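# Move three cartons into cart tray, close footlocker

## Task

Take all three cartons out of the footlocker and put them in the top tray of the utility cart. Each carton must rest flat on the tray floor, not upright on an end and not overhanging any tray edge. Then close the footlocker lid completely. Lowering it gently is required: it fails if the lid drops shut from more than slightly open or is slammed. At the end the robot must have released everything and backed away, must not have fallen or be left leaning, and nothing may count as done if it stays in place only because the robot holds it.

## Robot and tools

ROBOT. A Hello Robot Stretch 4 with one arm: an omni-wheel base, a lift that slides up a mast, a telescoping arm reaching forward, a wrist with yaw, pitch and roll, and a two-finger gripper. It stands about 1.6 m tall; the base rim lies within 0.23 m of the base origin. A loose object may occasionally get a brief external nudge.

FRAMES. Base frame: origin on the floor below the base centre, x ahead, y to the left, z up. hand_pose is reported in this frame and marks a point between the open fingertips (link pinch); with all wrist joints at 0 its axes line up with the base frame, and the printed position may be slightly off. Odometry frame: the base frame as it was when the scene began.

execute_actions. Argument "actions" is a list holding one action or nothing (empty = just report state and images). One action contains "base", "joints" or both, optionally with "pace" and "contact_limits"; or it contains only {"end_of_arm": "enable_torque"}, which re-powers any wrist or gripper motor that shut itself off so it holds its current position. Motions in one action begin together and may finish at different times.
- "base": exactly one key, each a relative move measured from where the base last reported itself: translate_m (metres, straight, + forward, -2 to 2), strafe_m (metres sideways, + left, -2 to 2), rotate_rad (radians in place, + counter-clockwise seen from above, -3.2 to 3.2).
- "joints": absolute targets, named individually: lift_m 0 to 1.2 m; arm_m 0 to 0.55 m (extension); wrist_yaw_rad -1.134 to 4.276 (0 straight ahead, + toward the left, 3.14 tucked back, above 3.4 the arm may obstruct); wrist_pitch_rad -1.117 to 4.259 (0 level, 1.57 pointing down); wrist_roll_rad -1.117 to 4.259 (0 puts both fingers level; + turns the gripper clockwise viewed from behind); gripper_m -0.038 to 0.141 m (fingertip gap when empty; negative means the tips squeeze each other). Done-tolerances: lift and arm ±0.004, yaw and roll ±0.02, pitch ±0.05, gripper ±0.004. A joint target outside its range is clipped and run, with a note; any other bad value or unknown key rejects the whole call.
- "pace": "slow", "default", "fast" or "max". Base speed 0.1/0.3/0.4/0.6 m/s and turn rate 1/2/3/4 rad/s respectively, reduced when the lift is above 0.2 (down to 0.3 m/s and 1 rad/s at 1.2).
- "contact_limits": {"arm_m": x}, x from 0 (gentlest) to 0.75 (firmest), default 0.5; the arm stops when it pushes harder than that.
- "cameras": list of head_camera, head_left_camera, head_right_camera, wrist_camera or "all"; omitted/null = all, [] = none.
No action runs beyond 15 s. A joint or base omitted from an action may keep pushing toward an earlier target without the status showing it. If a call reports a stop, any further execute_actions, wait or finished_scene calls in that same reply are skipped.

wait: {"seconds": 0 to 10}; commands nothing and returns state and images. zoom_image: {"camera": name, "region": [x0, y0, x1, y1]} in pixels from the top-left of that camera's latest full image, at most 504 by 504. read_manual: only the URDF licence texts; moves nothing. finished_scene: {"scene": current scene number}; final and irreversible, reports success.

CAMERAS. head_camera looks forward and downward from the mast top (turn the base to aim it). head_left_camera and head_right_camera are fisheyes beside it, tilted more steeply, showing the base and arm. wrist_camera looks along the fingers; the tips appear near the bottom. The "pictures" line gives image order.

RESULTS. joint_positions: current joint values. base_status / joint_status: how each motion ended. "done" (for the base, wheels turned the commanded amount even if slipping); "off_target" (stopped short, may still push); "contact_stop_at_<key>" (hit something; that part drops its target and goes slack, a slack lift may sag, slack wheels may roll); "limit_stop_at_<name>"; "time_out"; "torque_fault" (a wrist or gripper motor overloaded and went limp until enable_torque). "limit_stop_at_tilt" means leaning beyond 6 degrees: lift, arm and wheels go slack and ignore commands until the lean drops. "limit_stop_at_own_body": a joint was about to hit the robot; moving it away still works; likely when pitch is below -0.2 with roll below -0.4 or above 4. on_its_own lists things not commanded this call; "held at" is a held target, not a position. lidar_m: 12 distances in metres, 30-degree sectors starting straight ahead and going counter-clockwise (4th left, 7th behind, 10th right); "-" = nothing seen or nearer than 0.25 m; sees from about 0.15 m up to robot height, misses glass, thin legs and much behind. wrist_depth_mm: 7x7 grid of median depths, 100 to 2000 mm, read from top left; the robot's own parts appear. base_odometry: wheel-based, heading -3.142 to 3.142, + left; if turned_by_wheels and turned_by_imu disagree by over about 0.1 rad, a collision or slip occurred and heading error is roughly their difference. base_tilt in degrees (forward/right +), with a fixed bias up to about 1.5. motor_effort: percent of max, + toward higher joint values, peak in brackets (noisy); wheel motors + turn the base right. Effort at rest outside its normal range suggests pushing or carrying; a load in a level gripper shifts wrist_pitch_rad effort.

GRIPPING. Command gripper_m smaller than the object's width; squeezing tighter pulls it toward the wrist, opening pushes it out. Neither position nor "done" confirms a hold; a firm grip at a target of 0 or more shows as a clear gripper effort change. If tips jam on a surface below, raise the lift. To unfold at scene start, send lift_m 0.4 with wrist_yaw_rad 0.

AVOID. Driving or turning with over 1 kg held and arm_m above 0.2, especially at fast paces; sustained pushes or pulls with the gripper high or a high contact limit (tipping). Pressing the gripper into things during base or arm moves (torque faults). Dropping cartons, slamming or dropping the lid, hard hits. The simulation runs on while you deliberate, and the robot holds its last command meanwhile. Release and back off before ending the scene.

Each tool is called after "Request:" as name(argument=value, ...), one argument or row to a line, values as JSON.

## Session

Request:
execute_actions(
  actions=[],
)

Scene clock: 0.00 s.
base_odometry: x=+0.000 y=+0.000 heading=+0.000 (m, m, rad; odometry frame)
turned_by_wheels: +0.000 (rad since the last result)
turned_by_imu: +0.000 (rad since the last result)
base_tilt: forward=-0.4 right=+0.7 (deg)
lidar_m: 1.23 1.54 1.92 2.83 1.96 1.78 2.47 1.23 1.09 1.13 1.35 1.20
base_status: not commanded
joint_positions: lift_m=+0.159 arm_m=+0.003 wrist_yaw_rad=+3.081 wrist_pitch_rad=-0.005 wrist_roll_rad=-0.011 gripper_m=+0.057
joint_status: not commanded
motor_effort: lift_m=+18 arm_m=+0 wrist_yaw_rad=+2 wrist_pitch_rad=-6 wrist_roll_rad=-1 gripper_m=-3 wheel_0=+0 wheel_1=+0 wheel_2=+0 (%)
hand_pose: x=-0.1091 y=+0.1047 z=+0.3385 quat_wxyz=(+0.030, +0.002, -0.006, +1.000) (m; base frame)
wrist_depth_mm: - 137 - - - - - / 107 137 - - - - - / 111 137 - - - - - / 133 164 - - - - - / - - - - - 1756 1661 / 1255 1308 194 1366 200 1397 1366 / 878 809 878 146 866 917 931
pictures: head_camera, head_left_camera, head_right_camera, wrist_camera
Images, in order (width x height): head_camera 420x560, head_left_camera 420x672, head_right_camera 420x672, wrist_camera 616x392.

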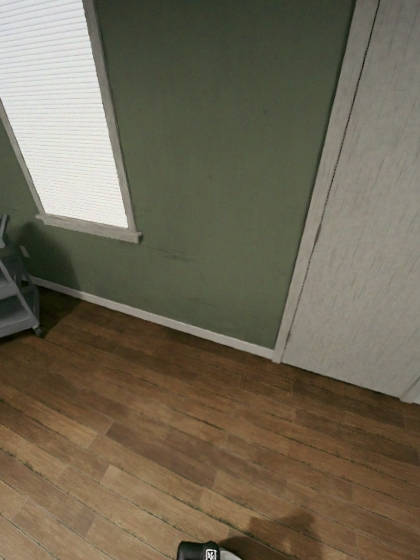

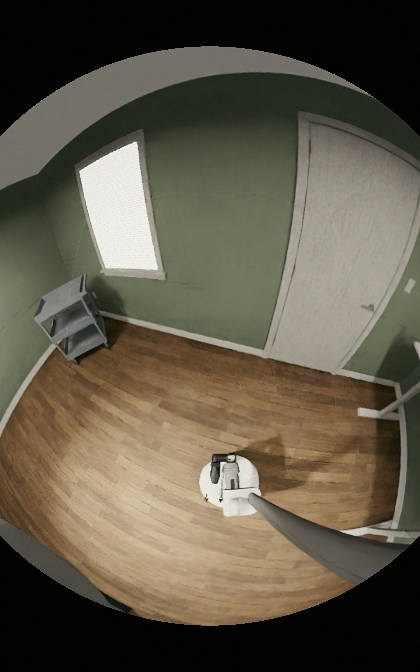

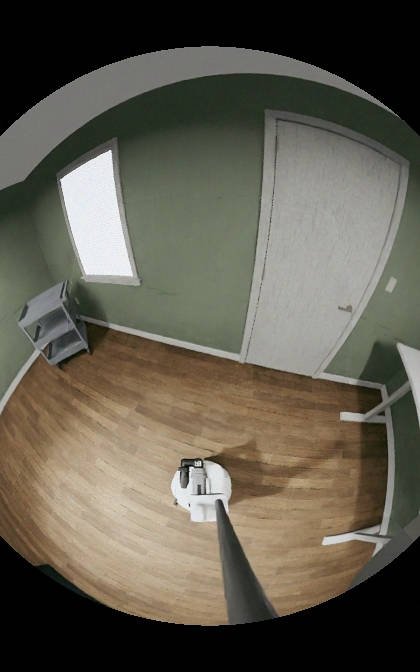

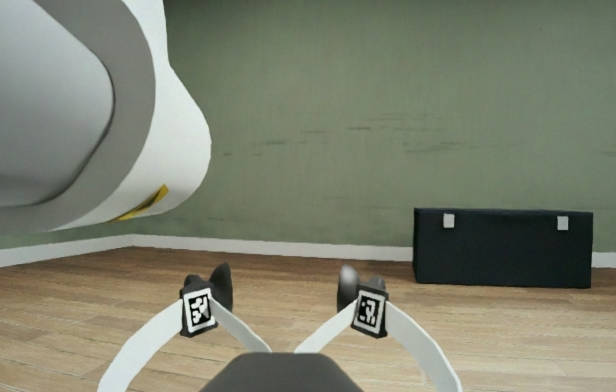

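Request:
execute_actions(
  actions=[
    {"base":{"rotate_rad":2.55},"joints":{"lift_m":0.6,"wrist_yaw_rad":0,"wrist_pitch_rad":1.57,"wrist_roll_rad":0,"gripper_m":0.06},"pace":"fast"},
  ],
)

Scene clock: 4.17 s.
base_odometry: x=+0.000 y=+0.000 heading=+2.550 (m, m, rad; odometry frame)
turned_by_wheels: +2.550 (rad since the last result)
turned_by_imu: +2.552 (rad since the last result)
base_tilt: forward=-0.5 right=+0.7 (deg)
lidar_m: 1.79 2.47 2.17 1.08 1.09 1.32 1.20 1.24 1.49 1.93 2.83 2.83
base_status: done
joint_positions: lift_m=+0.202 arm_m=+0.003 wrist_yaw_rad=+2.554 wrist_pitch_rad=+0.524 wrist_roll_rad=+0.000 gripper_m=+0.060
joint_status: lift_m limit_stop_at_own_body (moved +0.043 of +0.441); wrist_yaw_rad limit_stop_at_own_body (moved -0.527 of -3.081); wrist_pitch_rad limit_stop_at_own_body (moved +0.529 of +1.575); the others done
on_its_own: wrist_yaw_rad is held at +2.554, not at your +0.000, since a limit_stop_at_own_body; wrist_pitch_rad is held at +0.523, not at your +1.570, since a limit_stop_at_own_body; lift_m is slack since a limit_stop_at_own_body (your +0.600 is given up); arm_m is slack since a limit_stop_at_own_body
motor_effort: lift_m=+18(24) arm_m=+0(0) wrist_yaw_rad=+2(5) wrist_pitch_rad=-4(3) wrist_roll_rad=+0(1) gripper_m=-3(3) wheel_0=-1(7) wheel_1=+1(6) wheel_2=+0(5) (%)
hand_pose: x=+0.0142 y=+0.2112 z=+0.2354 quat_wxyz=(+0.280, -0.248, +0.075, +0.924) (m; base frame)
wrist_depth_mm: 1182 1366 1661 1983 1863 1618 1430 / 1229 1366 1537 1576 1661 1576 1464 / 1042 1025 1042 1060 1078 1118 1160 / 768 768 788 788 798 820 831 / 282 621 627 634 640 647 647 / 229 233 198 525 207 530 530 / 200 194 202 146 439 455 459
pictures: head_camera, head_left_camera, head_right_camera, wrist_camera
Images, in order (width x height): head_camera 420x560, head_left_camera 420x672, head_right_camera 420x672, wrist_camera 616x392.

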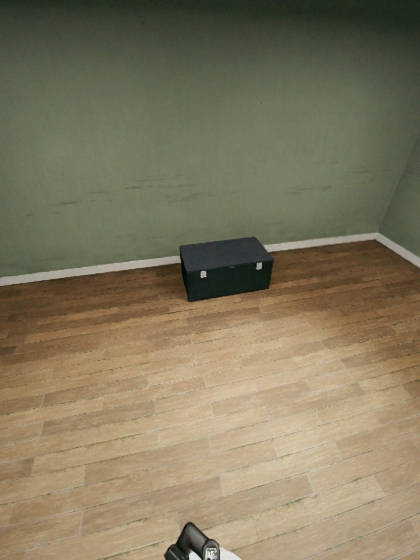

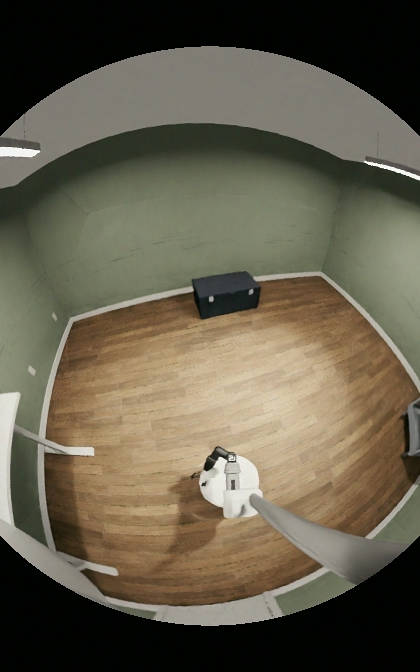

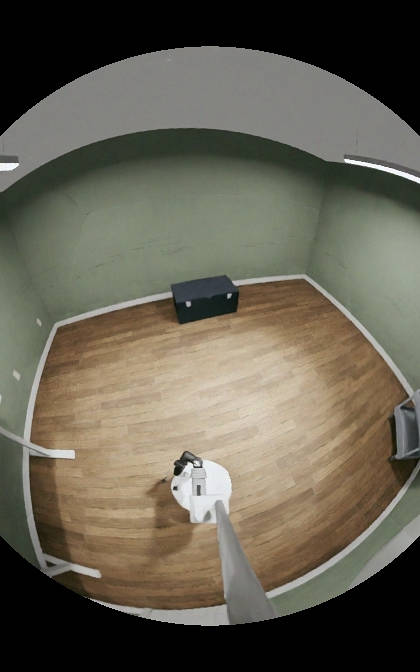

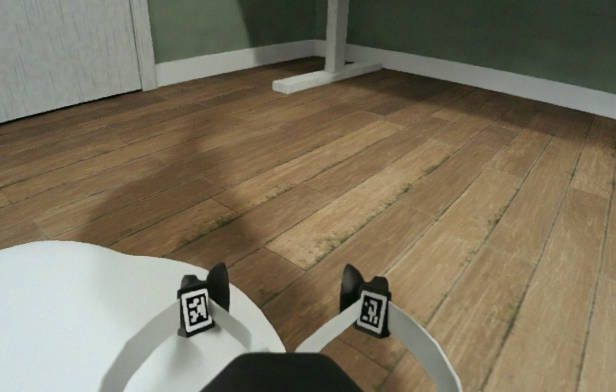

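Request:
execute_actions(
  actions=[
    {"base":{"rotate_rad":0.215},"joints":{"lift_m":0.5,"arm_m":0.05,"wrist_pitch_rad":0.3},"pace":"fast"},
  ],
  cameras=[],
)

Request:
execute_actions(
  actions=[
    {"base":{"translate_m":1.15},"joints":{"lift_m":0.62,"wrist_yaw_rad":0},"pace":"max"},
  ],
  cameras=[],
)

Request:
execute_actions(
  actions=[
    {"base":{"strafe_m":-0.485},"joints":{"wrist_pitch_rad":1.57},"pace":"max"},
  ],
)

Scene clock: 10.90 s.
base_odometry: x=+0.000 y=+0.000 heading=+2.765 (m, m, rad; odometry frame)
turned_by_wheels: +0.215 (rad since the last result)
turned_by_imu: +0.214 (rad since the last result)
base_tilt: forward=-0.5 right=+0.6 (deg)
lidar_m: 1.80 2.54 1.14 1.07 1.13 1.29 1.20 1.28 1.74 2.02 2.93 1.86
base_status: done
joint_positions: lift_m=+0.500 arm_m=+0.003 wrist_yaw_rad=+2.554 wrist_pitch_rad=+0.303 wrist_roll_rad=+0.000 gripper_m=+0.060
joint_status: arm_m limit_stop_at_own_body (moved +0.000 of +0.047); the others done
on_its_own: wrist_yaw_rad is held at +2.554, not at your +0.000, since a limit_stop_at_own_body; arm_m is slack since a limit_stop_at_own_body (your +0.050 is given up)
motor_effort: lift_m=+22(24) arm_m=+0(1) wrist_yaw_rad=+2(2) wrist_pitch_rad=-6(11) wrist_roll_rad=-1(0) gripper_m=-4(3) wheel_0=+0(5) wheel_1=+1(6) wheel_2=+2(7) (%)
hand_pose: x=-0.0072 y=+0.2254 z=+0.5919 quat_wxyz=(+0.286, -0.144, +0.043, +0.946) (m; base frame)
wrist_depth_mm: 1118 1229 1430 1661 1576 1499 1430 / 1138 1281 1464 1756 - 1756 1499 / 1160 1336 1537 1808 - 1808 1537 / 1229 1397 1618 1983 - 1863 1618 / 1255 1397 1576 1618 1661 1661 1537 / 1182 1205 198 1229 206 1255 1229 / 960 917 976 146 976 1008 1008
pictures: none
No camera images: the call's "cameras" was empty. Leave "cameras" out to get every camera's image.

not run: a stop came earlier in this reply.

not run: a stop came earlier in this reply.

Request:
execute_actions(
  actions=[
    {"base":{"translate_m":1.15},"joints":{"lift_m":0.62,"wrist_yaw_rad":0},"pace":"max"},
  ],
  cameras=[],
)

Request:
execute_actions(
  actions=[
    {"base":{"strafe_m":-0.485},"joints":{"wrist_pitch_rad":1.57,"arm_m":0.05},"pace":"max"},
  ],
)

Scene clock: 16.07 s.
base_odometry: x=-1.070 y=+0.423 heading=+2.765 (m, m, rad; odometry frame)
turned_by_wheels: +0.000 (rad since the last result)
turned_by_imu: -0.002 (rad since the last result)
base_tilt: forward=-0.4 right=+0.7 (deg)
lidar_m: 0.65 1.37 1.86 1.92 1.31 1.58 2.37 2.52 2.53 2.79 0.97 0.66
base_status: done
joint_positions: lift_m=+0.620 arm_m=+0.003 wrist_yaw_rad=+0.000 wrist_pitch_rad=+0.302 wrist_roll_rad=+0.000 gripper_m=+0.060
joint_status: all done
on_its_own: arm_m is slack since a limit_stop_at_own_body (your +0.050 is given up)
motor_effort: lift_m=+21(25) arm_m=+0(0) wrist_yaw_rad=+0(7) wrist_pitch_rad=-7(8) wrist_roll_rad=-1(0) gripper_m=-3(2) wheel_0=-1(7) wheel_1=+0(10) wheel_2=+0(14) (%)
hand_pose: x=+0.4490 y=-0.0874 z=+0.7121 quat_wxyz=(+0.989, +0.000, +0.151, +0.000) (m; base frame)
wrist_depth_mm: 976 976 1008 1025 1042 1060 1078 / 1008 1025 1042 1060 1098 1118 1118 / 1042 1078 1098 1118 1138 1160 1182 / 1098 1118 1138 1182 1182 1205 1229 / 1160 1182 1182 1229 1229 1255 1308 / 1205 1229 198 917 207 831 820 / 1138 1078 1118 146 647 668 676
pictures: none
No camera images: the call's "cameras" was empty. Leave "cameras" out to get every camera's image.

Scene clock: 18.50 s.
base_odometry: x=-0.891 y=+0.874 heading=+2.765 (m, m, rad; odometry frame)
turned_by_wheels: +0.000 (rad since the last result)
turned_by_imu: -0.002 (rad since the last result)
base_tilt: forward=-0.5 right=+0.8 (deg)
lidar_m: 0.65 0.67 1.87 2.40 1.73 2.25 2.36 2.21 2.19 2.32 1.95 0.68
base_status: done
joint_positions: lift_m=+0.620 arm_m=+0.049 wrist_yaw_rad=+0.000 wrist_pitch_rad=+1.570 wrist_roll_rad=+0.000 gripper_m=+0.060
joint_status: all done
motor_effort: lift_m=+21(21) arm_m=+8(9) wrist_yaw_rad=+1(0) wrist_pitch_rad=+2(5) wrist_roll_rad=-2(1) gripper_m=-2(2) wheel_0=+0(11) wheel_1=+0(10) wheel_2=-1(3) (%)
hand_pose: x=+0.2198 y=-0.0874 z=+0.5095 quat_wxyz=(+0.708, +0.000, +0.707, +0.000) (m; base frame)
wrist_depth_mm: 707 715 723 732 741 759 759 / 707 715 732 732 741 759 759 / 715 715 732 741 741 750 759 / 707 723 723 741 741 750 759 / 715 715 525 732 741 750 768 / 715 508 198 521 207 750 759 / 715 504 512 146 741 759 759
pictures: head_camera, head_left_camera, head_right_camera, wrist_camera
Images, in order (width x height): head_camera 420x560, head_left_camera 420x672, head_right_camera 420x672, wrist_camera 616x392.

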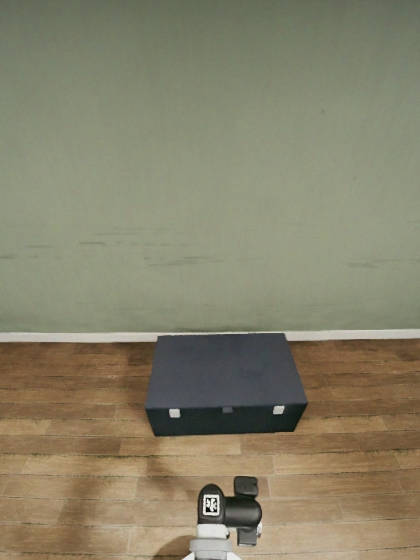

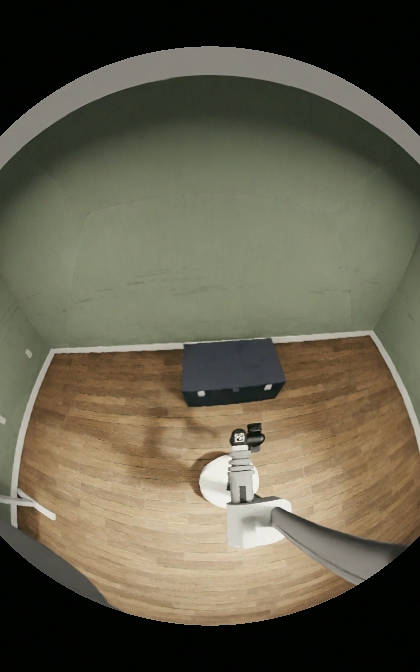

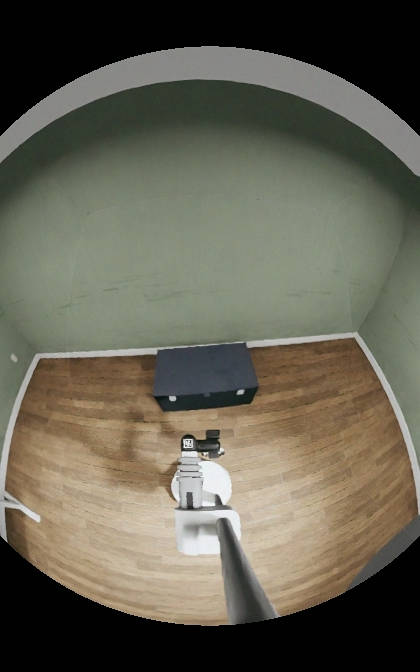

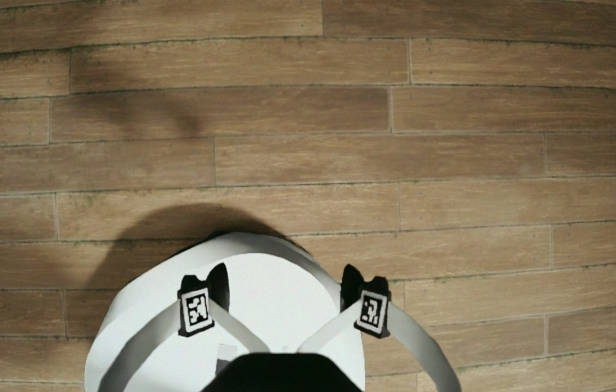

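Request:
execute_actions(
  actions=[
    {"base":{"rotate_rad":0.03}},
  ],
  cameras=[],
)

Request:
execute_actions(
  actions=[
    {"base":{"strafe_m":-0.012}},
  ],
  cameras=[],
)

Request:
execute_actions(
  actions=[
    {"base":{"translate_m":0.39},"joints":{"arm_m":0.088,"lift_m":0.56,"gripper_m":0.07},"pace":"fast"},
  ],
)

Scene clock: 23.73 s.
base_odometry: x=-0.891 y=+0.874 heading=+2.795 (m, m, rad; odometry frame)
turned_by_wheels: +0.030 (rad since the last result)
turned_by_imu: +0.029 (rad since the last result)
base_tilt: forward=-0.4 right=+0.8 (deg)
lidar_m: 0.63 0.67 1.92 2.25 1.72 2.40 2.35 2.21 2.18 2.31 1.89 0.70
base_status: done
joint_positions: lift_m=+0.620 arm_m=+0.049 wrist_yaw_rad=+0.000 wrist_pitch_rad=+1.570 wrist_roll_rad=+0.000 gripper_m=+0.060
joint_status: not commanded
motor_effort: lift_m=+21(21) arm_m=+8(8) wrist_yaw_rad=+1(1) wrist_pitch_rad=+2(1) wrist_roll_rad=+0(0) gripper_m=-4(2) wheel_0=+0(2) wheel_1=+0(3) wheel_2=+1(0) (%)
hand_pose: x=+0.2198 y=-0.0874 z=+0.5095 quat_wxyz=(+0.708, +0.000, +0.707, +0.000) (m; base frame)
wrist_depth_mm: 707 715 723 741 750 750 759 / 715 715 732 741 750 750 768 / 707 715 732 732 741 750 759 / 707 723 723 732 750 750 750 / 715 715 530 732 741 759 759 / 715 512 198 517 207 750 768 / 715 508 508 146 741 759 768
pictures: none
No camera images: the call's "cameras" was empty. Leave "cameras" out to get every camera's image.

Scene clock: 24.43 s.
base_odometry: x=-0.887 y=+0.885 heading=+2.795 (m, m, rad; odometry frame)
turned_by_wheels: +0.000 (rad since the last result)
turned_by_imu: -0.001 (rad since the last result)
base_tilt: forward=-0.4 right=+0.6 (deg)
lidar_m: 0.64 0.68 1.89 2.26 1.72 2.39 2.38 2.18 2.18 2.31 1.92 0.67
base_status: done
joint_positions: lift_m=+0.620 arm_m=+0.049 wrist_yaw_rad=+0.000 wrist_pitch_rad=+1.570 wrist_roll_rad=+0.000 gripper_m=+0.060
joint_status: not commanded
motor_effort: lift_m=+21(21) arm_m=+8(8) wrist_yaw_rad=+2(1) wrist_pitch_rad=+2(0) wrist_roll_rad=-1(2) gripper_m=-1(2) wheel_0=-1(7) wheel_1=-1(8) wheel_2=+0(4) (%)
hand_pose: x=+0.2198 y=-0.0874 z=+0.5095 quat_wxyz=(+0.708, +0.000, +0.707, +0.000) (m; base frame)
wrist_depth_mm: 707 715 723 741 741 759 759 / 715 715 723 732 741 750 759 / 707 715 723 732 750 759 759 / 715 723 732 741 741 750 768 / 715 715 530 741 741 750 759 / 715 512 198 521 207 750 759 / 715 508 512 146 741 750 768
pictures: none
No camera images: the call's "cameras" was empty. Leave "cameras" out to get every camera's image.

Scene clock: 26.70 s.
base_odometry: x=-1.254 y=+1.017 heading=+2.795 (m, m, rad; odometry frame)
turned_by_wheels: +0.000 (rad since the last result)
turned_by_imu: -0.001 (rad since the last result)
base_tilt: forward=-0.5 right=+0.7 (deg)
lidar_m: 0.26 0.27 0.38 2.40 1.94 2.38 2.78 2.44 2.41 2.31 0.39 0.31
base_status: done
joint_positions: lift_m=+0.560 arm_m=+0.087 wrist_yaw_rad=+0.000 wrist_pitch_rad=+1.570 wrist_roll_rad=+0.000 gripper_m=+0.070
joint_status: all done
motor_effort: lift_m=+14(19) arm_m=+7(9) wrist_yaw_rad=+1(2) wrist_pitch_rad=+1(2) wrist_roll_rad=+0(2) gripper_m=-1(0) wheel_0=-2(6) wheel_1=-2(5) wheel_2=+1(10) (%)
hand_pose: x=+0.2578 y=-0.0874 z=+0.4501 quat_wxyz=(+0.707, +0.000, +0.707, +0.000) (m; base frame)
wrist_depth_mm: 310 315 319 320 325 330 332 / 310 315 317 322 325 330 334 / 309 315 319 324 325 330 332 / 312 315 320 322 327 330 334 / 654 661 668 676 683 691 699 / 654 544 210 469 200 699 699 / 654 452 452 145 683 691 699
pictures: head_camera, head_left_camera, head_right_camera, wrist_camera
Images, in order (width x height): head_camera 420x560, head_left_camera 420x672, head_right_camera 420x672, wrist_camera 616x392.

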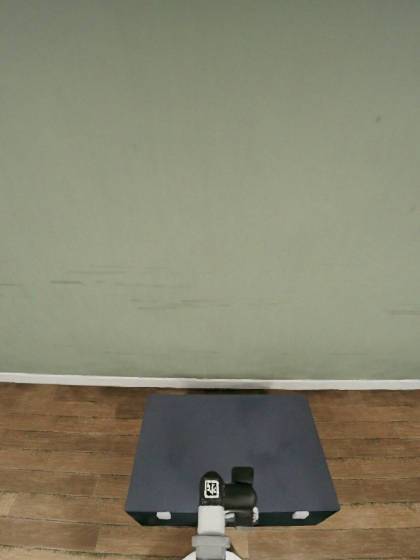

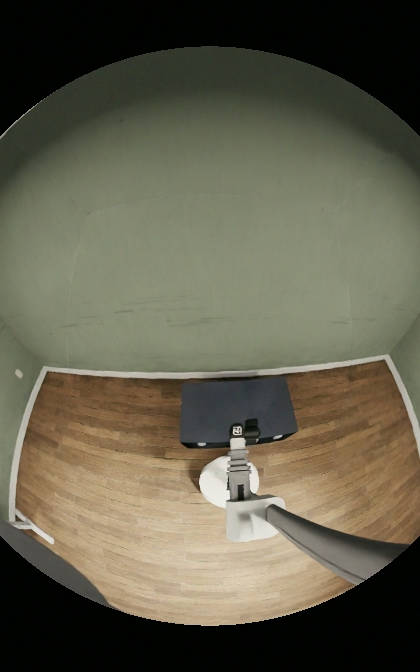

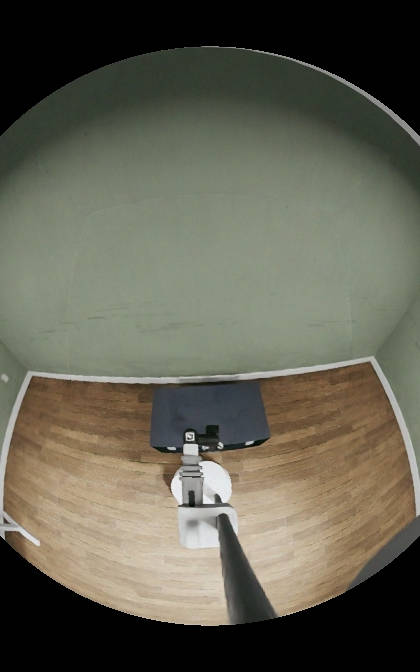

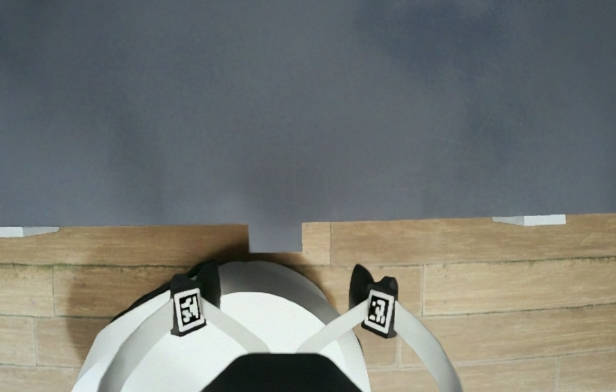

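Request:
execute_actions(
  actions=[],
)

Scene clock: 38.53 s.
base_odometry: x=-1.254 y=+1.017 heading=+2.795 (m, m, rad; odometry frame)
turned_by_wheels: +0.000 (rad since the last result)
turned_by_imu: -0.001 (rad since the last result)
base_tilt: forward=-0.4 right=+0.6 (deg)
lidar_m: 0.27 0.28 0.38 2.37 1.90 2.38 2.78 2.45 2.41 2.31 0.41 0.30
base_status: done
joint_positions: lift_m=+0.560 arm_m=+0.087 wrist_yaw_rad=+0.000 wrist_pitch_rad=+1.570 wrist_roll_rad=+0.000 gripper_m=+0.070
joint_status: all done
motor_effort: lift_m=+14(19) arm_m=+8(9) wrist_yaw_rad=+2(2) wrist_pitch_rad=+0(2) wrist_roll_rad=-1(2) gripper_m=-1(0) wheel_0=-1(6) wheel_1=-2(5) wheel_2=+1(10) (%)
hand_pose: x=+0.2578 y=-0.0874 z=+0.4501 quat_wxyz=(+0.707, +0.000, +0.707, +0.000) (m; base frame)
wrist_depth_mm: 312 314 319 322 325 329 332 / 310 314 317 320 325 330 332 / 312 315 319 322 325 329 334 / 312 315 319 324 325 330 334 / 654 661 661 676 683 691 699 / 654 544 211 466 200 691 699 / 654 452 455 145 683 691 699
pictures: head_camera, head_left_camera, head_right_camera, wrist_camera
Images, in order (width x height): head_camera 420x560, head_left_camera 420x672, head_right_camera 420x672, wrist_camera 616x392.

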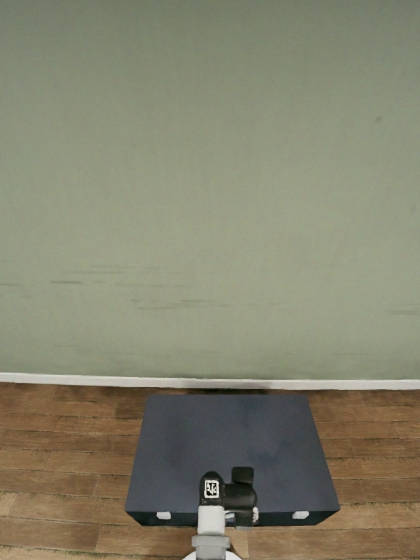

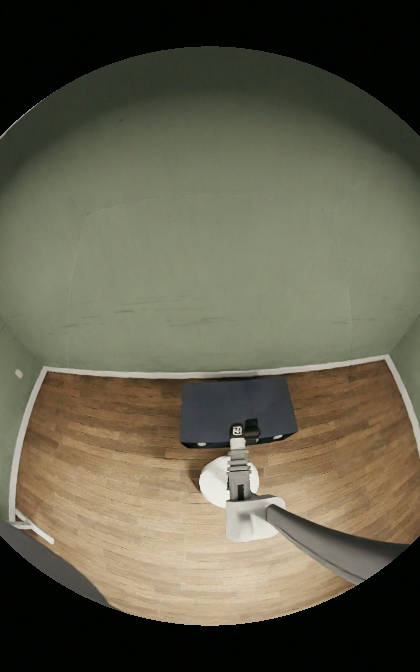

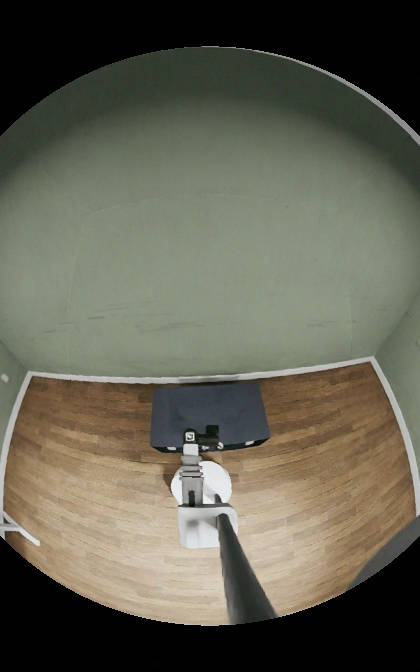

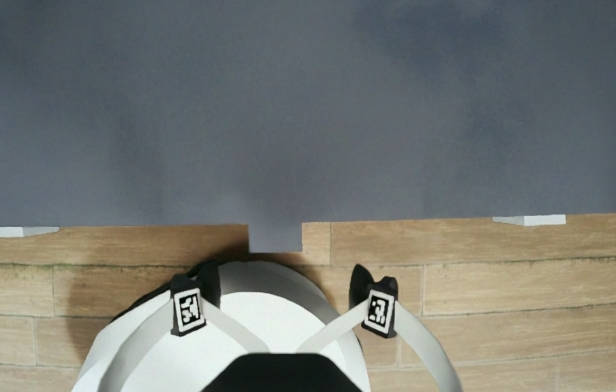

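Request:
execute_actions(
  actions=[
    {"base":{"strafe_m":0.007},"joints":{"lift_m":0.47,"gripper_m":0.085}},
  ],
  cameras=["wrist_camera"],
)

Scene clock: 41.67 s.
base_odometry: x=-1.257 y=+1.011 heading=+2.795 (m, m, rad; odometry frame)
turned_by_wheels: +0.000 (rad since the last result)
turned_by_imu: -0.001 (rad since the last result)
base_tilt: forward=-0.5 right=+0.7 (deg)
lidar_m: 0.27 0.27 0.39 2.40 1.90 2.35 2.76 2.44 2.42 2.32 0.39 0.30
base_status: done
joint_positions: lift_m=+0.470 arm_m=+0.087 wrist_yaw_rad=+0.000 wrist_pitch_rad=+1.570 wrist_roll_rad=+0.000 gripper_m=+0.085
joint_status: all done
motor_effort: lift_m=+13(13) arm_m=+8(8) wrist_yaw_rad=+2(2) wrist_pitch_rad=+0(0) wrist_roll_rad=-1(0) gripper_m=-1(1) wheel_0=+2(8) wheel_1=+1(5) wheel_2=+0(1) (%)
hand_pose: x=+0.2578 y=-0.0874 z=+0.3601 quat_wxyz=(+0.707, +0.000, +0.707, +0.000) (m; base frame)
wrist_depth_mm: 224 226 229 232 234 237 239 / 224 227 229 232 235 237 239 / 224 227 229 232 235 238 239 / 224 227 229 232 235 237 240 / 564 569 574 243 591 597 603 / 564 439 366 452 200 597 603 / 564 362 366 145 591 603 609
pictures: wrist_camera
Images, in order (width x height): wrist_camera 616x392.

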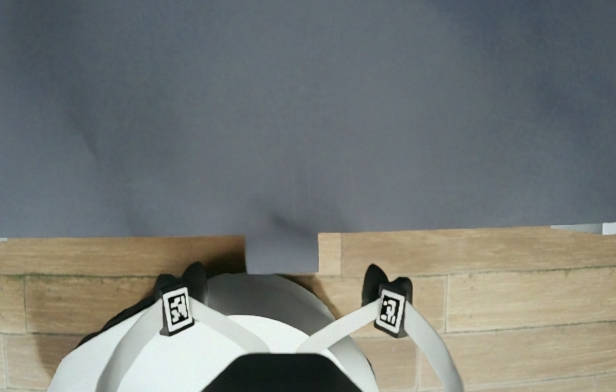

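Request:
execute_actions(
  actions=[
    {"joints":{"lift_m":0.445}},
  ],
  cameras=["wrist_camera"],
)

Request:
execute_actions(
  actions=[
    {"joints":{"gripper_m":-0.02}},
  ],
  cameras=["wrist_camera","head_left_camera"],
)

Scene clock: 45.33 s.
base_odometry: x=-1.257 y=+1.011 heading=+2.795 (m, m, rad; odometry frame)
turned_by_wheels: +0.000 (rad since the last result)
turned_by_imu: -0.002 (rad since the last result)
base_tilt: forward=-0.5 right=+0.7 (deg)
lidar_m: 0.25 0.28 0.40 2.40 1.88 2.36 2.77 2.44 2.43 2.31 0.39 0.32
base_status: not commanded
joint_positions: lift_m=+0.445 arm_m=+0.087 wrist_yaw_rad=+0.000 wrist_pitch_rad=+1.570 wrist_roll_rad=+0.000 gripper_m=+0.085
joint_status: all done
motor_effort: lift_m=+13(14) arm_m=+8(8) wrist_yaw_rad=+1(1) wrist_pitch_rad=+0(2) wrist_roll_rad=-1(1) gripper_m=-3(1) wheel_0=+2(2) wheel_1=+0(1) wheel_2=+0(0) (%)
hand_pose: x=+0.2578 y=-0.0874 z=+0.3351 quat_wxyz=(+0.707, +0.000, +0.707, +0.000) (m; base frame)
wrist_depth_mm: 200 202 204 206 209 211 213 / 200 202 204 207 209 211 214 / 200 202 205 207 209 212 214 / 200 203 205 208 210 213 214 / 539 544 216 218 564 574 580 / 539 421 343 445 200 574 580 / 539 340 342 145 564 574 580
pictures: wrist_camera
Images, in order (width x height): wrist_camera 616x392.

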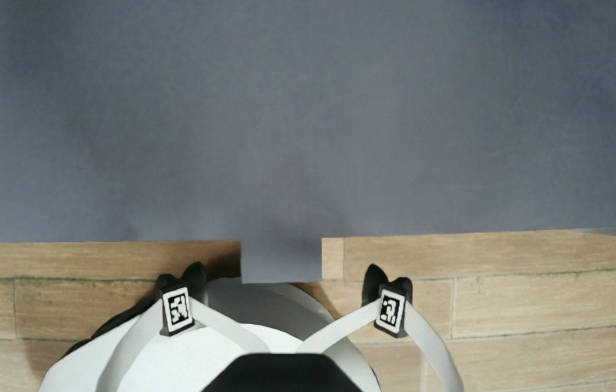

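Scene clock: 47.10 s.
base_odometry: x=-1.257 y=+1.011 heading=+2.795 (m, m, rad; odometry frame)
turned_by_wheels: +0.000 (rad since the last result)
turned_by_imu: -0.001 (rad since the last result)
base_tilt: forward=-0.4 right=+0.6 (deg)
lidar_m: 0.27 0.27 0.39 2.39 1.87 2.38 2.78 2.46 2.41 2.31 0.39 0.32
base_status: not commanded
joint_positions: lift_m=+0.445 arm_m=+0.087 wrist_yaw_rad=+0.000 wrist_pitch_rad=+1.571 wrist_roll_rad=+0.000 gripper_m=-0.019
joint_status: all done
motor_effort: lift_m=+17(16) arm_m=+8(8) wrist_yaw_rad=+2(1) wrist_pitch_rad=-4(4) wrist_roll_rad=+0(1) gripper_m=-25(23) wheel_0=+2(2) wheel_1=+1(1) wheel_2=+0(0) (%)
hand_pose: x=+0.2574 y=-0.0874 z=+0.3348 quat_wxyz=(+0.707, +0.000, +0.707, +0.000) (m; base frame)
wrist_depth_mm: 190 191 194 196 198 201 - / 190 191 194 196 198 200 202 / 189 191 193 195 198 200 202 / 189 191 193 195 197 199 201 / 539 544 488 205 564 569 574 / 539 544 196 384 183 569 574 / 539 338 340 142 564 569 574
pictures: head_left_camera, wrist_camera
Images, in order (width x height): head_left_camera 420x672, wrist_camera 616x392.

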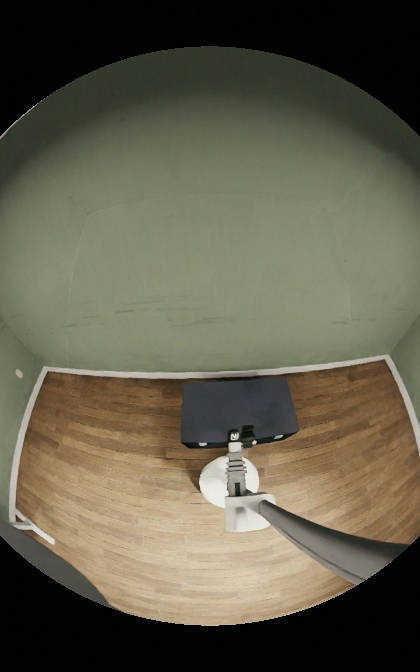

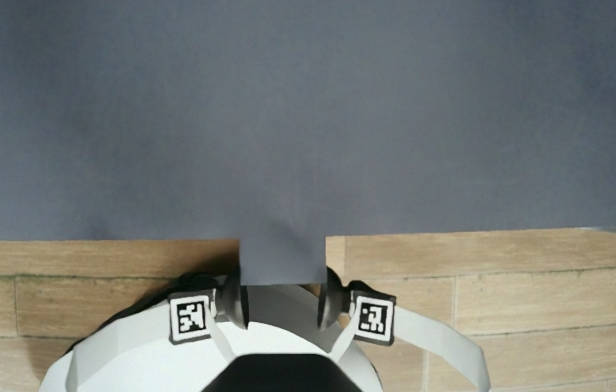

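Request:
execute_actions(
  actions=[
    {"joints":{"lift_m":0.49,"arm_m":0.087}},
  ],
  cameras=[],
)

Request:
execute_actions(
  actions=[
    {"joints":{"lift_m":0.525,"arm_m":0.091}},
  ],
  cameras=[],
)

Request:
execute_actions(
  actions=[
    {"joints":{"lift_m":0.583,"arm_m":0.106}},
  ],
  cameras=["wrist_camera","head_left_camera"],
)

Scene clock: 51.50 s.
base_odometry: x=-1.257 y=+1.011 heading=+2.795 (m, m, rad; odometry frame)
turned_by_wheels: +0.000 (rad since the last result)
turned_by_imu: -0.002 (rad since the last result)
base_tilt: forward=-0.4 right=+0.7 (deg)
lidar_m: 0.26 0.29 0.40 2.40 1.89 2.35 2.79 2.45 2.43 2.32 0.40 0.31
base_status: not commanded
joint_positions: lift_m=+0.489 arm_m=+0.087 wrist_yaw_rad=+0.001 wrist_pitch_rad=+1.567 wrist_roll_rad=+0.000 gripper_m=-0.019
joint_status: all done
motor_effort: lift_m=+25(26) arm_m=+2(6) wrist_yaw_rad=-3(1) wrist_pitch_rad=+12(9) wrist_roll_rad=-2(0) gripper_m=-23(26) wheel_0=+2(2) wheel_1=+1(1) wheel_2=+0(0) (%)
hand_pose: x=+0.2589 y=-0.0874 z=+0.3791 quat_wxyz=(+0.709, +0.000, +0.706, +0.000) (m; base frame)
wrist_depth_mm: 202 204 206 208 211 213 216 / 199 201 203 204 207 209 212 / 195 196 199 202 203 206 207 / 191 193 196 197 199 202 204 / 580 591 517 204 609 621 621 / 585 585 192 389 184 615 627 / 580 379 384 143 603 615 627
pictures: none
No camera images: the call's "cameras" was empty. Leave "cameras" out to get every camera's image.

Scene clock: 52.47 s.
base_odometry: x=-1.257 y=+1.011 heading=+2.795 (m, m, rad; odometry frame)
turned_by_wheels: +0.000 (rad since the last result)
turned_by_imu: +0.000 (rad since the last result)
base_tilt: forward=-0.5 right=+0.6 (deg)
lidar_m: 0.26 0.27 0.41 2.40 1.89 2.38 2.77 2.45 2.43 2.33 0.39 0.28
base_status: not commanded
joint_positions: lift_m=+0.524 arm_m=+0.090 wrist_yaw_rad=+0.002 wrist_pitch_rad=+1.562 wrist_roll_rad=+0.000 gripper_m=-0.019
joint_status: all done
on_its_own: wrist_pitch_rad is at rest, and its effort (+24) is outside its rest range (-23 to +23)
motor_effort: lift_m=+26(26) arm_m=+6(9) wrist_yaw_rad=-6(5) wrist_pitch_rad=+24(21) wrist_roll_rad=-1(1) gripper_m=-23(22) wheel_0=+2(2) wheel_1=+1(1) wheel_2=+2(1) (%)
hand_pose: x=+0.2635 y=-0.0874 z=+0.4141 quat_wxyz=(+0.710, -0.001, +0.704, +0.001) (m; base frame)
wrist_depth_mm: 214 216 219 220 224 227 229 / 208 210 212 214 216 220 222 / 201 203 205 207 210 212 214 / 195 196 199 201 204 205 207 / 621 621 564 205 640 654 661 / 621 621 193 424 183 654 654 / 615 415 418 144 647 654 654
pictures: none
No camera images: the call's "cameras" was empty. Leave "cameras" out to get every camera's image.

Scene clock: 53.63 s.
base_odometry: x=-1.257 y=+1.011 heading=+2.795 (m, m, rad; odometry frame)
turned_by_wheels: +0.000 (rad since the last result)
turned_by_imu: +0.000 (rad since the last result)
base_tilt: forward=-0.5 right=+0.7 (deg)
lidar_m: 0.27 0.26 0.38 2.39 1.89 2.35 2.78 2.46 2.40 2.30 0.42 0.29
base_status: not commanded
joint_positions: lift_m=+0.582 arm_m=+0.105 wrist_yaw_rad=+0.003 wrist_pitch_rad=+1.561 wrist_roll_rad=+0.000 gripper_m=-0.019
joint_status: all done
on_its_own: wrist_pitch_rad is at rest, and its effort (+25) is outside its rest range (-23 to +23)
motor_effort: lift_m=+26(26) arm_m=+5(10) wrist_yaw_rad=-6(7) wrist_pitch_rad=+25(28) wrist_roll_rad=+0(1) gripper_m=-22(22) wheel_0=+2(2) wheel_1=+1(1) wheel_2=+2(2) (%)
hand_pose: x=+0.2788 y=-0.0874 z=+0.4721 quat_wxyz=(+0.710, -0.001, +0.704, +0.001) (m; base frame)
wrist_depth_mm: 236 238 239 242 245 250 252 / 224 226 227 230 232 236 238 / 212 213 216 217 220 223 224 / 201 202 204 206 208 211 212 / 370 676 355 208 699 707 715 / 668 683 193 484 183 707 715 / 676 473 473 145 699 707 715
pictures: head_left_camera, wrist_camera
Images, in order (width x height): head_left_camera 420x672, wrist_camera 616x392.

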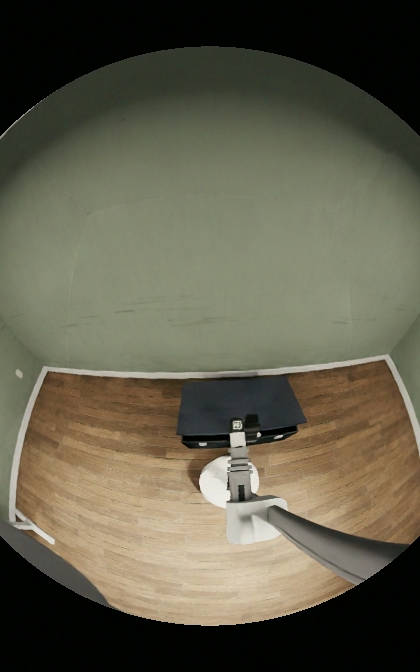

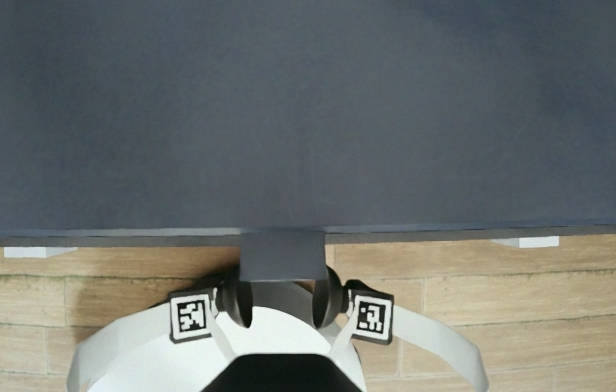

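Request:
execute_actions(
  actions=[
    {"joints":{"lift_m":0.641,"arm_m":0.14}},
  ],
  cameras=[],
)

Request:
execute_actions(
  actions=[
    {"joints":{"lift_m":0.696,"arm_m":0.170}},
  ],
  cameras=["wrist_camera","head_left_camera"],
)

Scene clock: 58.00 s.
base_odometry: x=-1.257 y=+1.011 heading=+2.795 (m, m, rad; odometry frame)
turned_by_wheels: +0.000 (rad since the last result)
turned_by_imu: -0.002 (rad since the last result)
base_tilt: forward=-0.4 right=+0.8 (deg)
lidar_m: 0.26 0.28 0.42 2.39 1.90 2.38 2.78 2.44 2.42 2.33 0.41 0.29
base_status: not commanded
joint_positions: lift_m=+0.640 arm_m=+0.139 wrist_yaw_rad=+0.001 wrist_pitch_rad=+1.565 wrist_roll_rad=+0.000 gripper_m=-0.019
joint_status: all done
motor_effort: lift_m=+26(26) arm_m=+7(12) wrist_yaw_rad=-3(16) wrist_pitch_rad=+13(53) wrist_roll_rad=-1(1) gripper_m=-22(22) wheel_0=+2(2) wheel_1=+2(1) wheel_2=+0(3) (%)
hand_pose: x=+0.3115 y=-0.0874 z=+0.5301 quat_wxyz=(+0.709, -0.001, +0.705, +0.001) (m; base frame)
wrist_depth_mm: 262 265 266 270 273 278 279 / 243 244 245 248 250 254 258 / 223 224 226 229 231 234 236 / 206 208 210 212 213 216 217 / 421 535 415 208 488 466 778 / 723 732 196 559 183 768 778 / 732 530 535 142 759 768 778
pictures: none
No camera images: the call's "cameras" was empty. Leave "cameras" out to get every camera's image.

Scene clock: 59.13 s.
base_odometry: x=-1.257 y=+1.011 heading=+2.795 (m, m, rad; odometry frame)
turned_by_wheels: +0.000 (rad since the last result)
turned_by_imu: +0.000 (rad since the last result)
base_tilt: forward=-0.4 right=+0.7 (deg)
lidar_m: 0.26 0.27 0.42 2.35 1.88 2.37 2.76 2.45 2.41 2.31 0.43 0.30
base_status: not commanded
joint_positions: lift_m=+0.695 arm_m=+0.169 wrist_yaw_rad=+0.002 wrist_pitch_rad=+1.562 wrist_roll_rad=+0.000 gripper_m=-0.019
joint_status: all done
motor_effort: lift_m=+27(27) arm_m=+6(12) wrist_yaw_rad=-5(14) wrist_pitch_rad=+23(44) wrist_roll_rad=-1(1) gripper_m=-23(22) wheel_0=+3(2) wheel_1=+2(2) wheel_2=+1(2) (%)
hand_pose: x=+0.3425 y=-0.0874 z=+0.5850 quat_wxyz=(+0.710, -0.001, +0.704, +0.001) (m; base frame)
wrist_depth_mm: 300 304 306 309 312 320 324 / 268 267 270 272 276 281 285 / 237 238 239 242 245 247 250 / 213 215 216 219 220 222 223 / 455 535 466 212 512 569 539 / 778 788 199 473 183 831 831 / 788 585 591 143 820 831 831
pictures: head_left_camera, wrist_camera
Images, in order (width x height): head_left_camera 420x672, wrist_camera 616x392.

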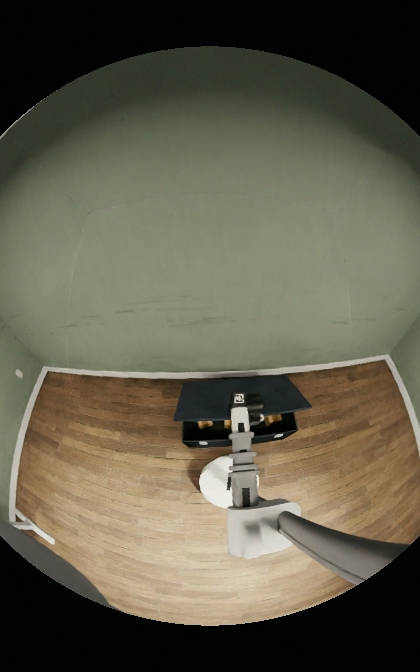

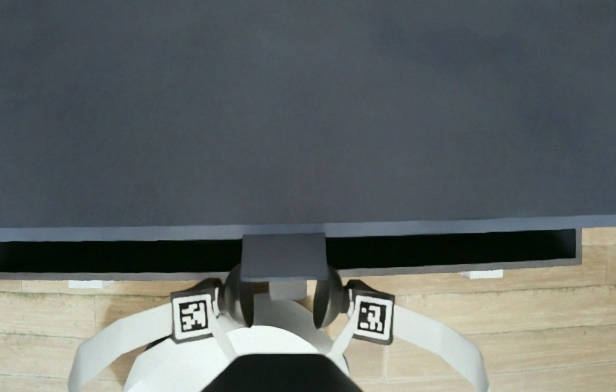

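Request:
execute_actions(
  actions=[
    {"joints":{"lift_m":0.72,"arm_m":0.2},"pace":"slow"},
  ],
  cameras=[],
)

Request:
execute_actions(
  actions=[
    {"joints":{"lift_m":0.747,"arm_m":0.228},"pace":"slow"},
  ],
  cameras=["wrist_camera","head_left_camera"],
)

Scene clock: 65.90 s.
base_odometry: x=-1.256 y=+1.011 heading=+2.795 (m, m, rad; odometry frame)
turned_by_wheels: +0.000 (rad since the last result)
turned_by_imu: -0.002 (rad since the last result)
base_tilt: forward=-0.5 right=+0.7 (deg)
lidar_m: 0.28 0.29 0.40 2.40 1.88 2.37 2.78 2.47 2.39 2.32 0.42 0.28
base_status: not commanded
joint_positions: lift_m=+0.720 arm_m=+0.198 wrist_yaw_rad=-0.004 wrist_pitch_rad=+1.584 wrist_roll_rad=+0.000 gripper_m=-0.019
joint_status: all done
on_its_own: wrist_pitch_rad is at rest, and its effort (-38) is outside its rest range (-23 to +23)
motor_effort: lift_m=+22(27) arm_m=+12(12) wrist_yaw_rad=+11(12) wrist_pitch_rad=-38(41) wrist_roll_rad=+1(1) gripper_m=-20(22) wheel_0=+2(2) wheel_1=+2(1) wheel_2=-1(2) (%)
hand_pose: x=+0.3647 y=-0.0874 z=+0.6094 quat_wxyz=(+0.702, +0.001, +0.712, -0.001) (m; base frame)
wrist_depth_mm: 315 319 320 322 325 332 336 / 277 276 278 278 283 286 290 / 242 243 243 245 247 249 252 / 215 216 217 220 220 222 223 / 517 517 214 209 559 549 580 / 809 488 198 621 185 866 866 / 809 621 615 143 854 866 878
pictures: none
No camera images: the call's "cameras" was empty. Leave "cameras" out to get every camera's image.

Scene clock: 67.23 s.
base_odometry: x=-1.256 y=+1.011 heading=+2.795 (m, m, rad; odometry frame)
turned_by_wheels: +0.000 (rad since the last result)
turned_by_imu: -0.001 (rad since the last result)
base_tilt: forward=-0.5 right=+0.8 (deg)
lidar_m: 0.26 0.29 0.39 2.39 1.90 2.38 2.78 2.43 2.40 2.32 0.41 0.28
base_status: not commanded
joint_positions: lift_m=+0.747 arm_m=+0.226 wrist_yaw_rad=-0.004 wrist_pitch_rad=+1.584 wrist_roll_rad=+0.000 gripper_m=-0.020
joint_status: all done
on_its_own: wrist_pitch_rad is at rest, and its effort (-40) is outside its rest range (-23 to +23)
motor_effort: lift_m=+21(25) arm_m=+11(13) wrist_yaw_rad=+12(13) wrist_pitch_rad=-40(44) wrist_roll_rad=-1(2) gripper_m=-18(20) wheel_0=+2(2) wheel_1=+1(1) wheel_2=-1(2) (%)
hand_pose: x=+0.3925 y=-0.0874 z=+0.6365 quat_wxyz=(+0.702, +0.001, +0.712, -0.001) (m; base frame)
wrist_depth_mm: 353 355 355 357 362 370 373 / 297 296 296 298 301 306 310 / 249 251 252 252 255 257 259 / 217 218 220 221 222 224 224 / 544 647 209 208 615 647 891 / 842 512 196 217 184 878 891 / 831 668 640 138 878 891 891
pictures: head_left_camera, wrist_camera
Images, in order (width x height): head_left_camera 420x672, wrist_camera 616x392.

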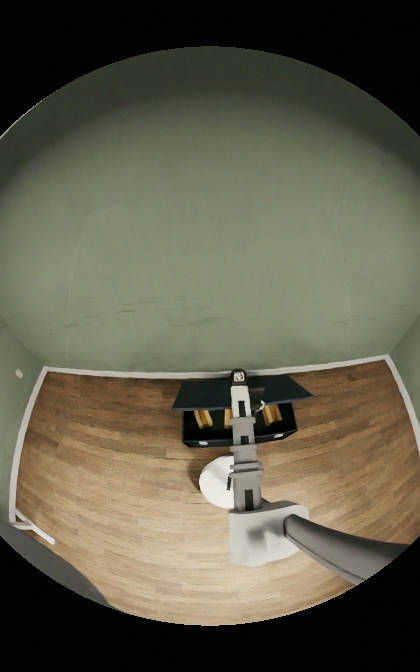

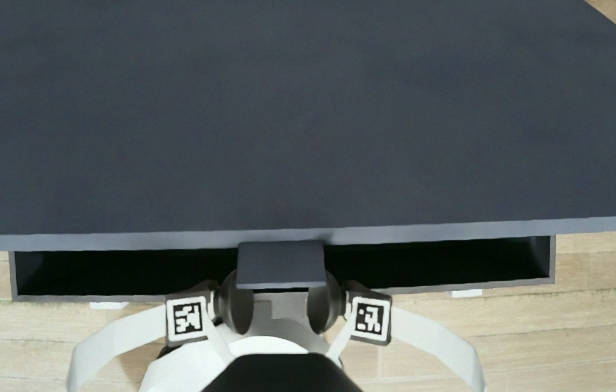

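Request:
execute_actions(
  actions=[
    {"joints":{"arm_m":0.214},"pace":"slow"},
  ],
  cameras=[],
)

Request:
execute_actions(
  actions=[
    {"joints":{"lift_m":0.77,"arm_m":0.236},"pace":"slow"},
  ],
  cameras=[],
)

Request:
execute_actions(
  actions=[
    {"joints":{"lift_m":0.791,"arm_m":0.258},"pace":"slow"},
  ],
  cameras=["wrist_camera","head_left_camera"],
)

Scene clock: 71.97 s.
base_odometry: x=-1.257 y=+1.011 heading=+2.795 (m, m, rad; odometry frame)
turned_by_wheels: +0.000 (rad since the last result)
turned_by_imu: -0.002 (rad since the last result)
base_tilt: forward=-0.4 right=+0.6 (deg)
lidar_m: 0.28 0.30 0.37 2.39 1.88 2.36 2.78 2.45 2.44 2.31 0.42 0.26
base_status: not commanded
joint_positions: lift_m=+0.747 arm_m=+0.216 wrist_yaw_rad=+0.000 wrist_pitch_rad=+1.569 wrist_roll_rad=+0.000 gripper_m=-0.019
joint_status: all done
motor_effort: lift_m=+21(21) arm_m=-9(12) wrist_yaw_rad=+1(13) wrist_pitch_rad=+4(42) wrist_roll_rad=-1(1) gripper_m=-22(20) wheel_0=+3(2) wheel_1=+2(2) wheel_2=-1(2) (%)
hand_pose: x=+0.3871 y=-0.0874 z=+0.6365 quat_wxyz=(+0.708, +0.000, +0.706, +0.000) (m; base frame)
wrist_depth_mm: 357 362 362 364 370 379 382 / 300 300 301 301 304 310 317 / 252 253 253 255 257 260 264 / 217 220 220 222 223 224 226 / 544 661 214 211 723 654 891 / 831 512 192 521 184 878 891 / 831 647 640 138 866 878 891
pictures: none
No camera images: the call's "cameras" was empty. Leave "cameras" out to get every camera's image.

Scene clock: 73.20 s.
base_odometry: x=-1.257 y=+1.011 heading=+2.795 (m, m, rad; odometry frame)
turned_by_wheels: +0.000 (rad since the last result)
turned_by_imu: +0.000 (rad since the last result)
base_tilt: forward=-0.4 right=+0.7 (deg)
lidar_m: 0.27 0.27 0.40 2.40 1.86 2.37 2.79 2.45 2.43 2.31 0.43 0.25
base_status: not commanded
joint_positions: lift_m=+0.769 arm_m=+0.235 wrist_yaw_rad=+0.001 wrist_pitch_rad=+1.570 wrist_roll_rad=+0.000 gripper_m=-0.019
joint_status: all done
motor_effort: lift_m=+25(30) arm_m=+8(9) wrist_yaw_rad=+0(7) wrist_pitch_rad=+1(28) wrist_roll_rad=-1(1) gripper_m=-21(24) wheel_0=+2(2) wheel_1=+2(1) wheel_2=+3(2) (%)
hand_pose: x=+0.4057 y=-0.0874 z=+0.6591 quat_wxyz=(+0.707, +0.000, +0.707, +0.000) (m; base frame)
wrist_depth_mm: 397 402 399 402 410 421 424 / 320 319 319 320 325 330 340 / 260 262 262 264 266 270 272 / 220 222 224 225 226 228 229 / 539 741 218 214 831 691 917 / 603 535 193 544 184 904 917 / 854 676 661 139 891 904 917
pictures: none
No camera images: the call's "cameras" was empty. Leave "cameras" out to get every camera's image.

Scene clock: 74.43 s.
base_odometry: x=-1.257 y=+1.011 heading=+2.795 (m, m, rad; odometry frame)
turned_by_wheels: +0.000 (rad since the last result)
turned_by_imu: -0.001 (rad since the last result)
base_tilt: forward=-0.4 right=+0.8 (deg)
lidar_m: 0.26 0.29 0.37 2.41 1.92 2.37 2.78 2.46 2.42 2.29 0.41 0.28
base_status: not commanded
joint_positions: lift_m=+0.790 arm_m=+0.257 wrist_yaw_rad=+0.001 wrist_pitch_rad=+1.570 wrist_roll_rad=+0.000 gripper_m=-0.019
joint_status: all done
motor_effort: lift_m=+25(28) arm_m=+8(8) wrist_yaw_rad=+0(5) wrist_pitch_rad=-1(20) wrist_roll_rad=+0(2) gripper_m=-21(26) wheel_0=+3(2) wheel_1=+1(2) wheel_2=+3(3) (%)
hand_pose: x=+0.4276 y=-0.0874 z=+0.6801 quat_wxyz=(+0.707, +0.000, +0.707, +0.000) (m; base frame)
wrist_depth_mm: 455 462 459 459 469 484 488 / 349 345 345 345 349 357 368 / 274 272 273 276 277 281 283 / 224 226 227 229 229 231 232 / 549 788 220 215 891 699 931 / 580 585 193 569 183 691 931 / 878 809 683 140 917 931 931
pictures: head_left_camera, wrist_camera
Images, in order (width x height): head_left_camera 420x672, wrist_camera 616x392.

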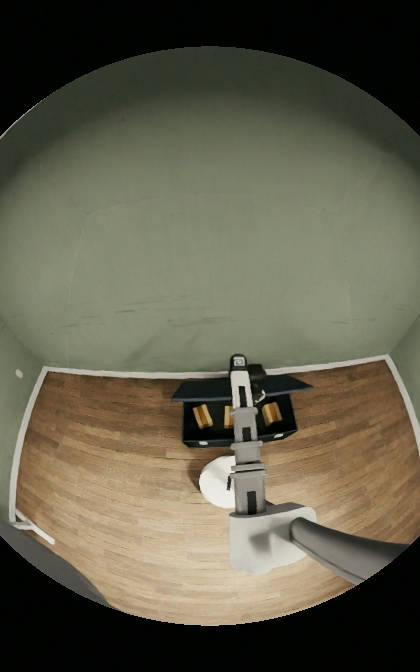

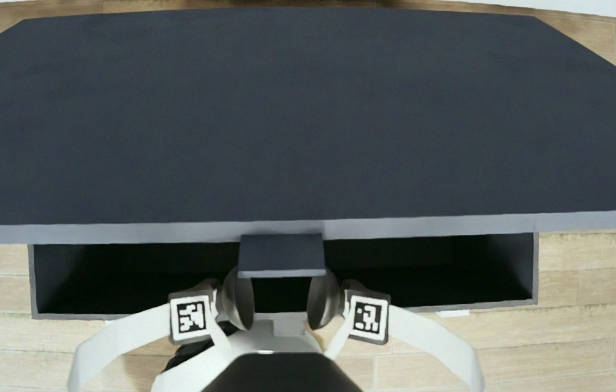

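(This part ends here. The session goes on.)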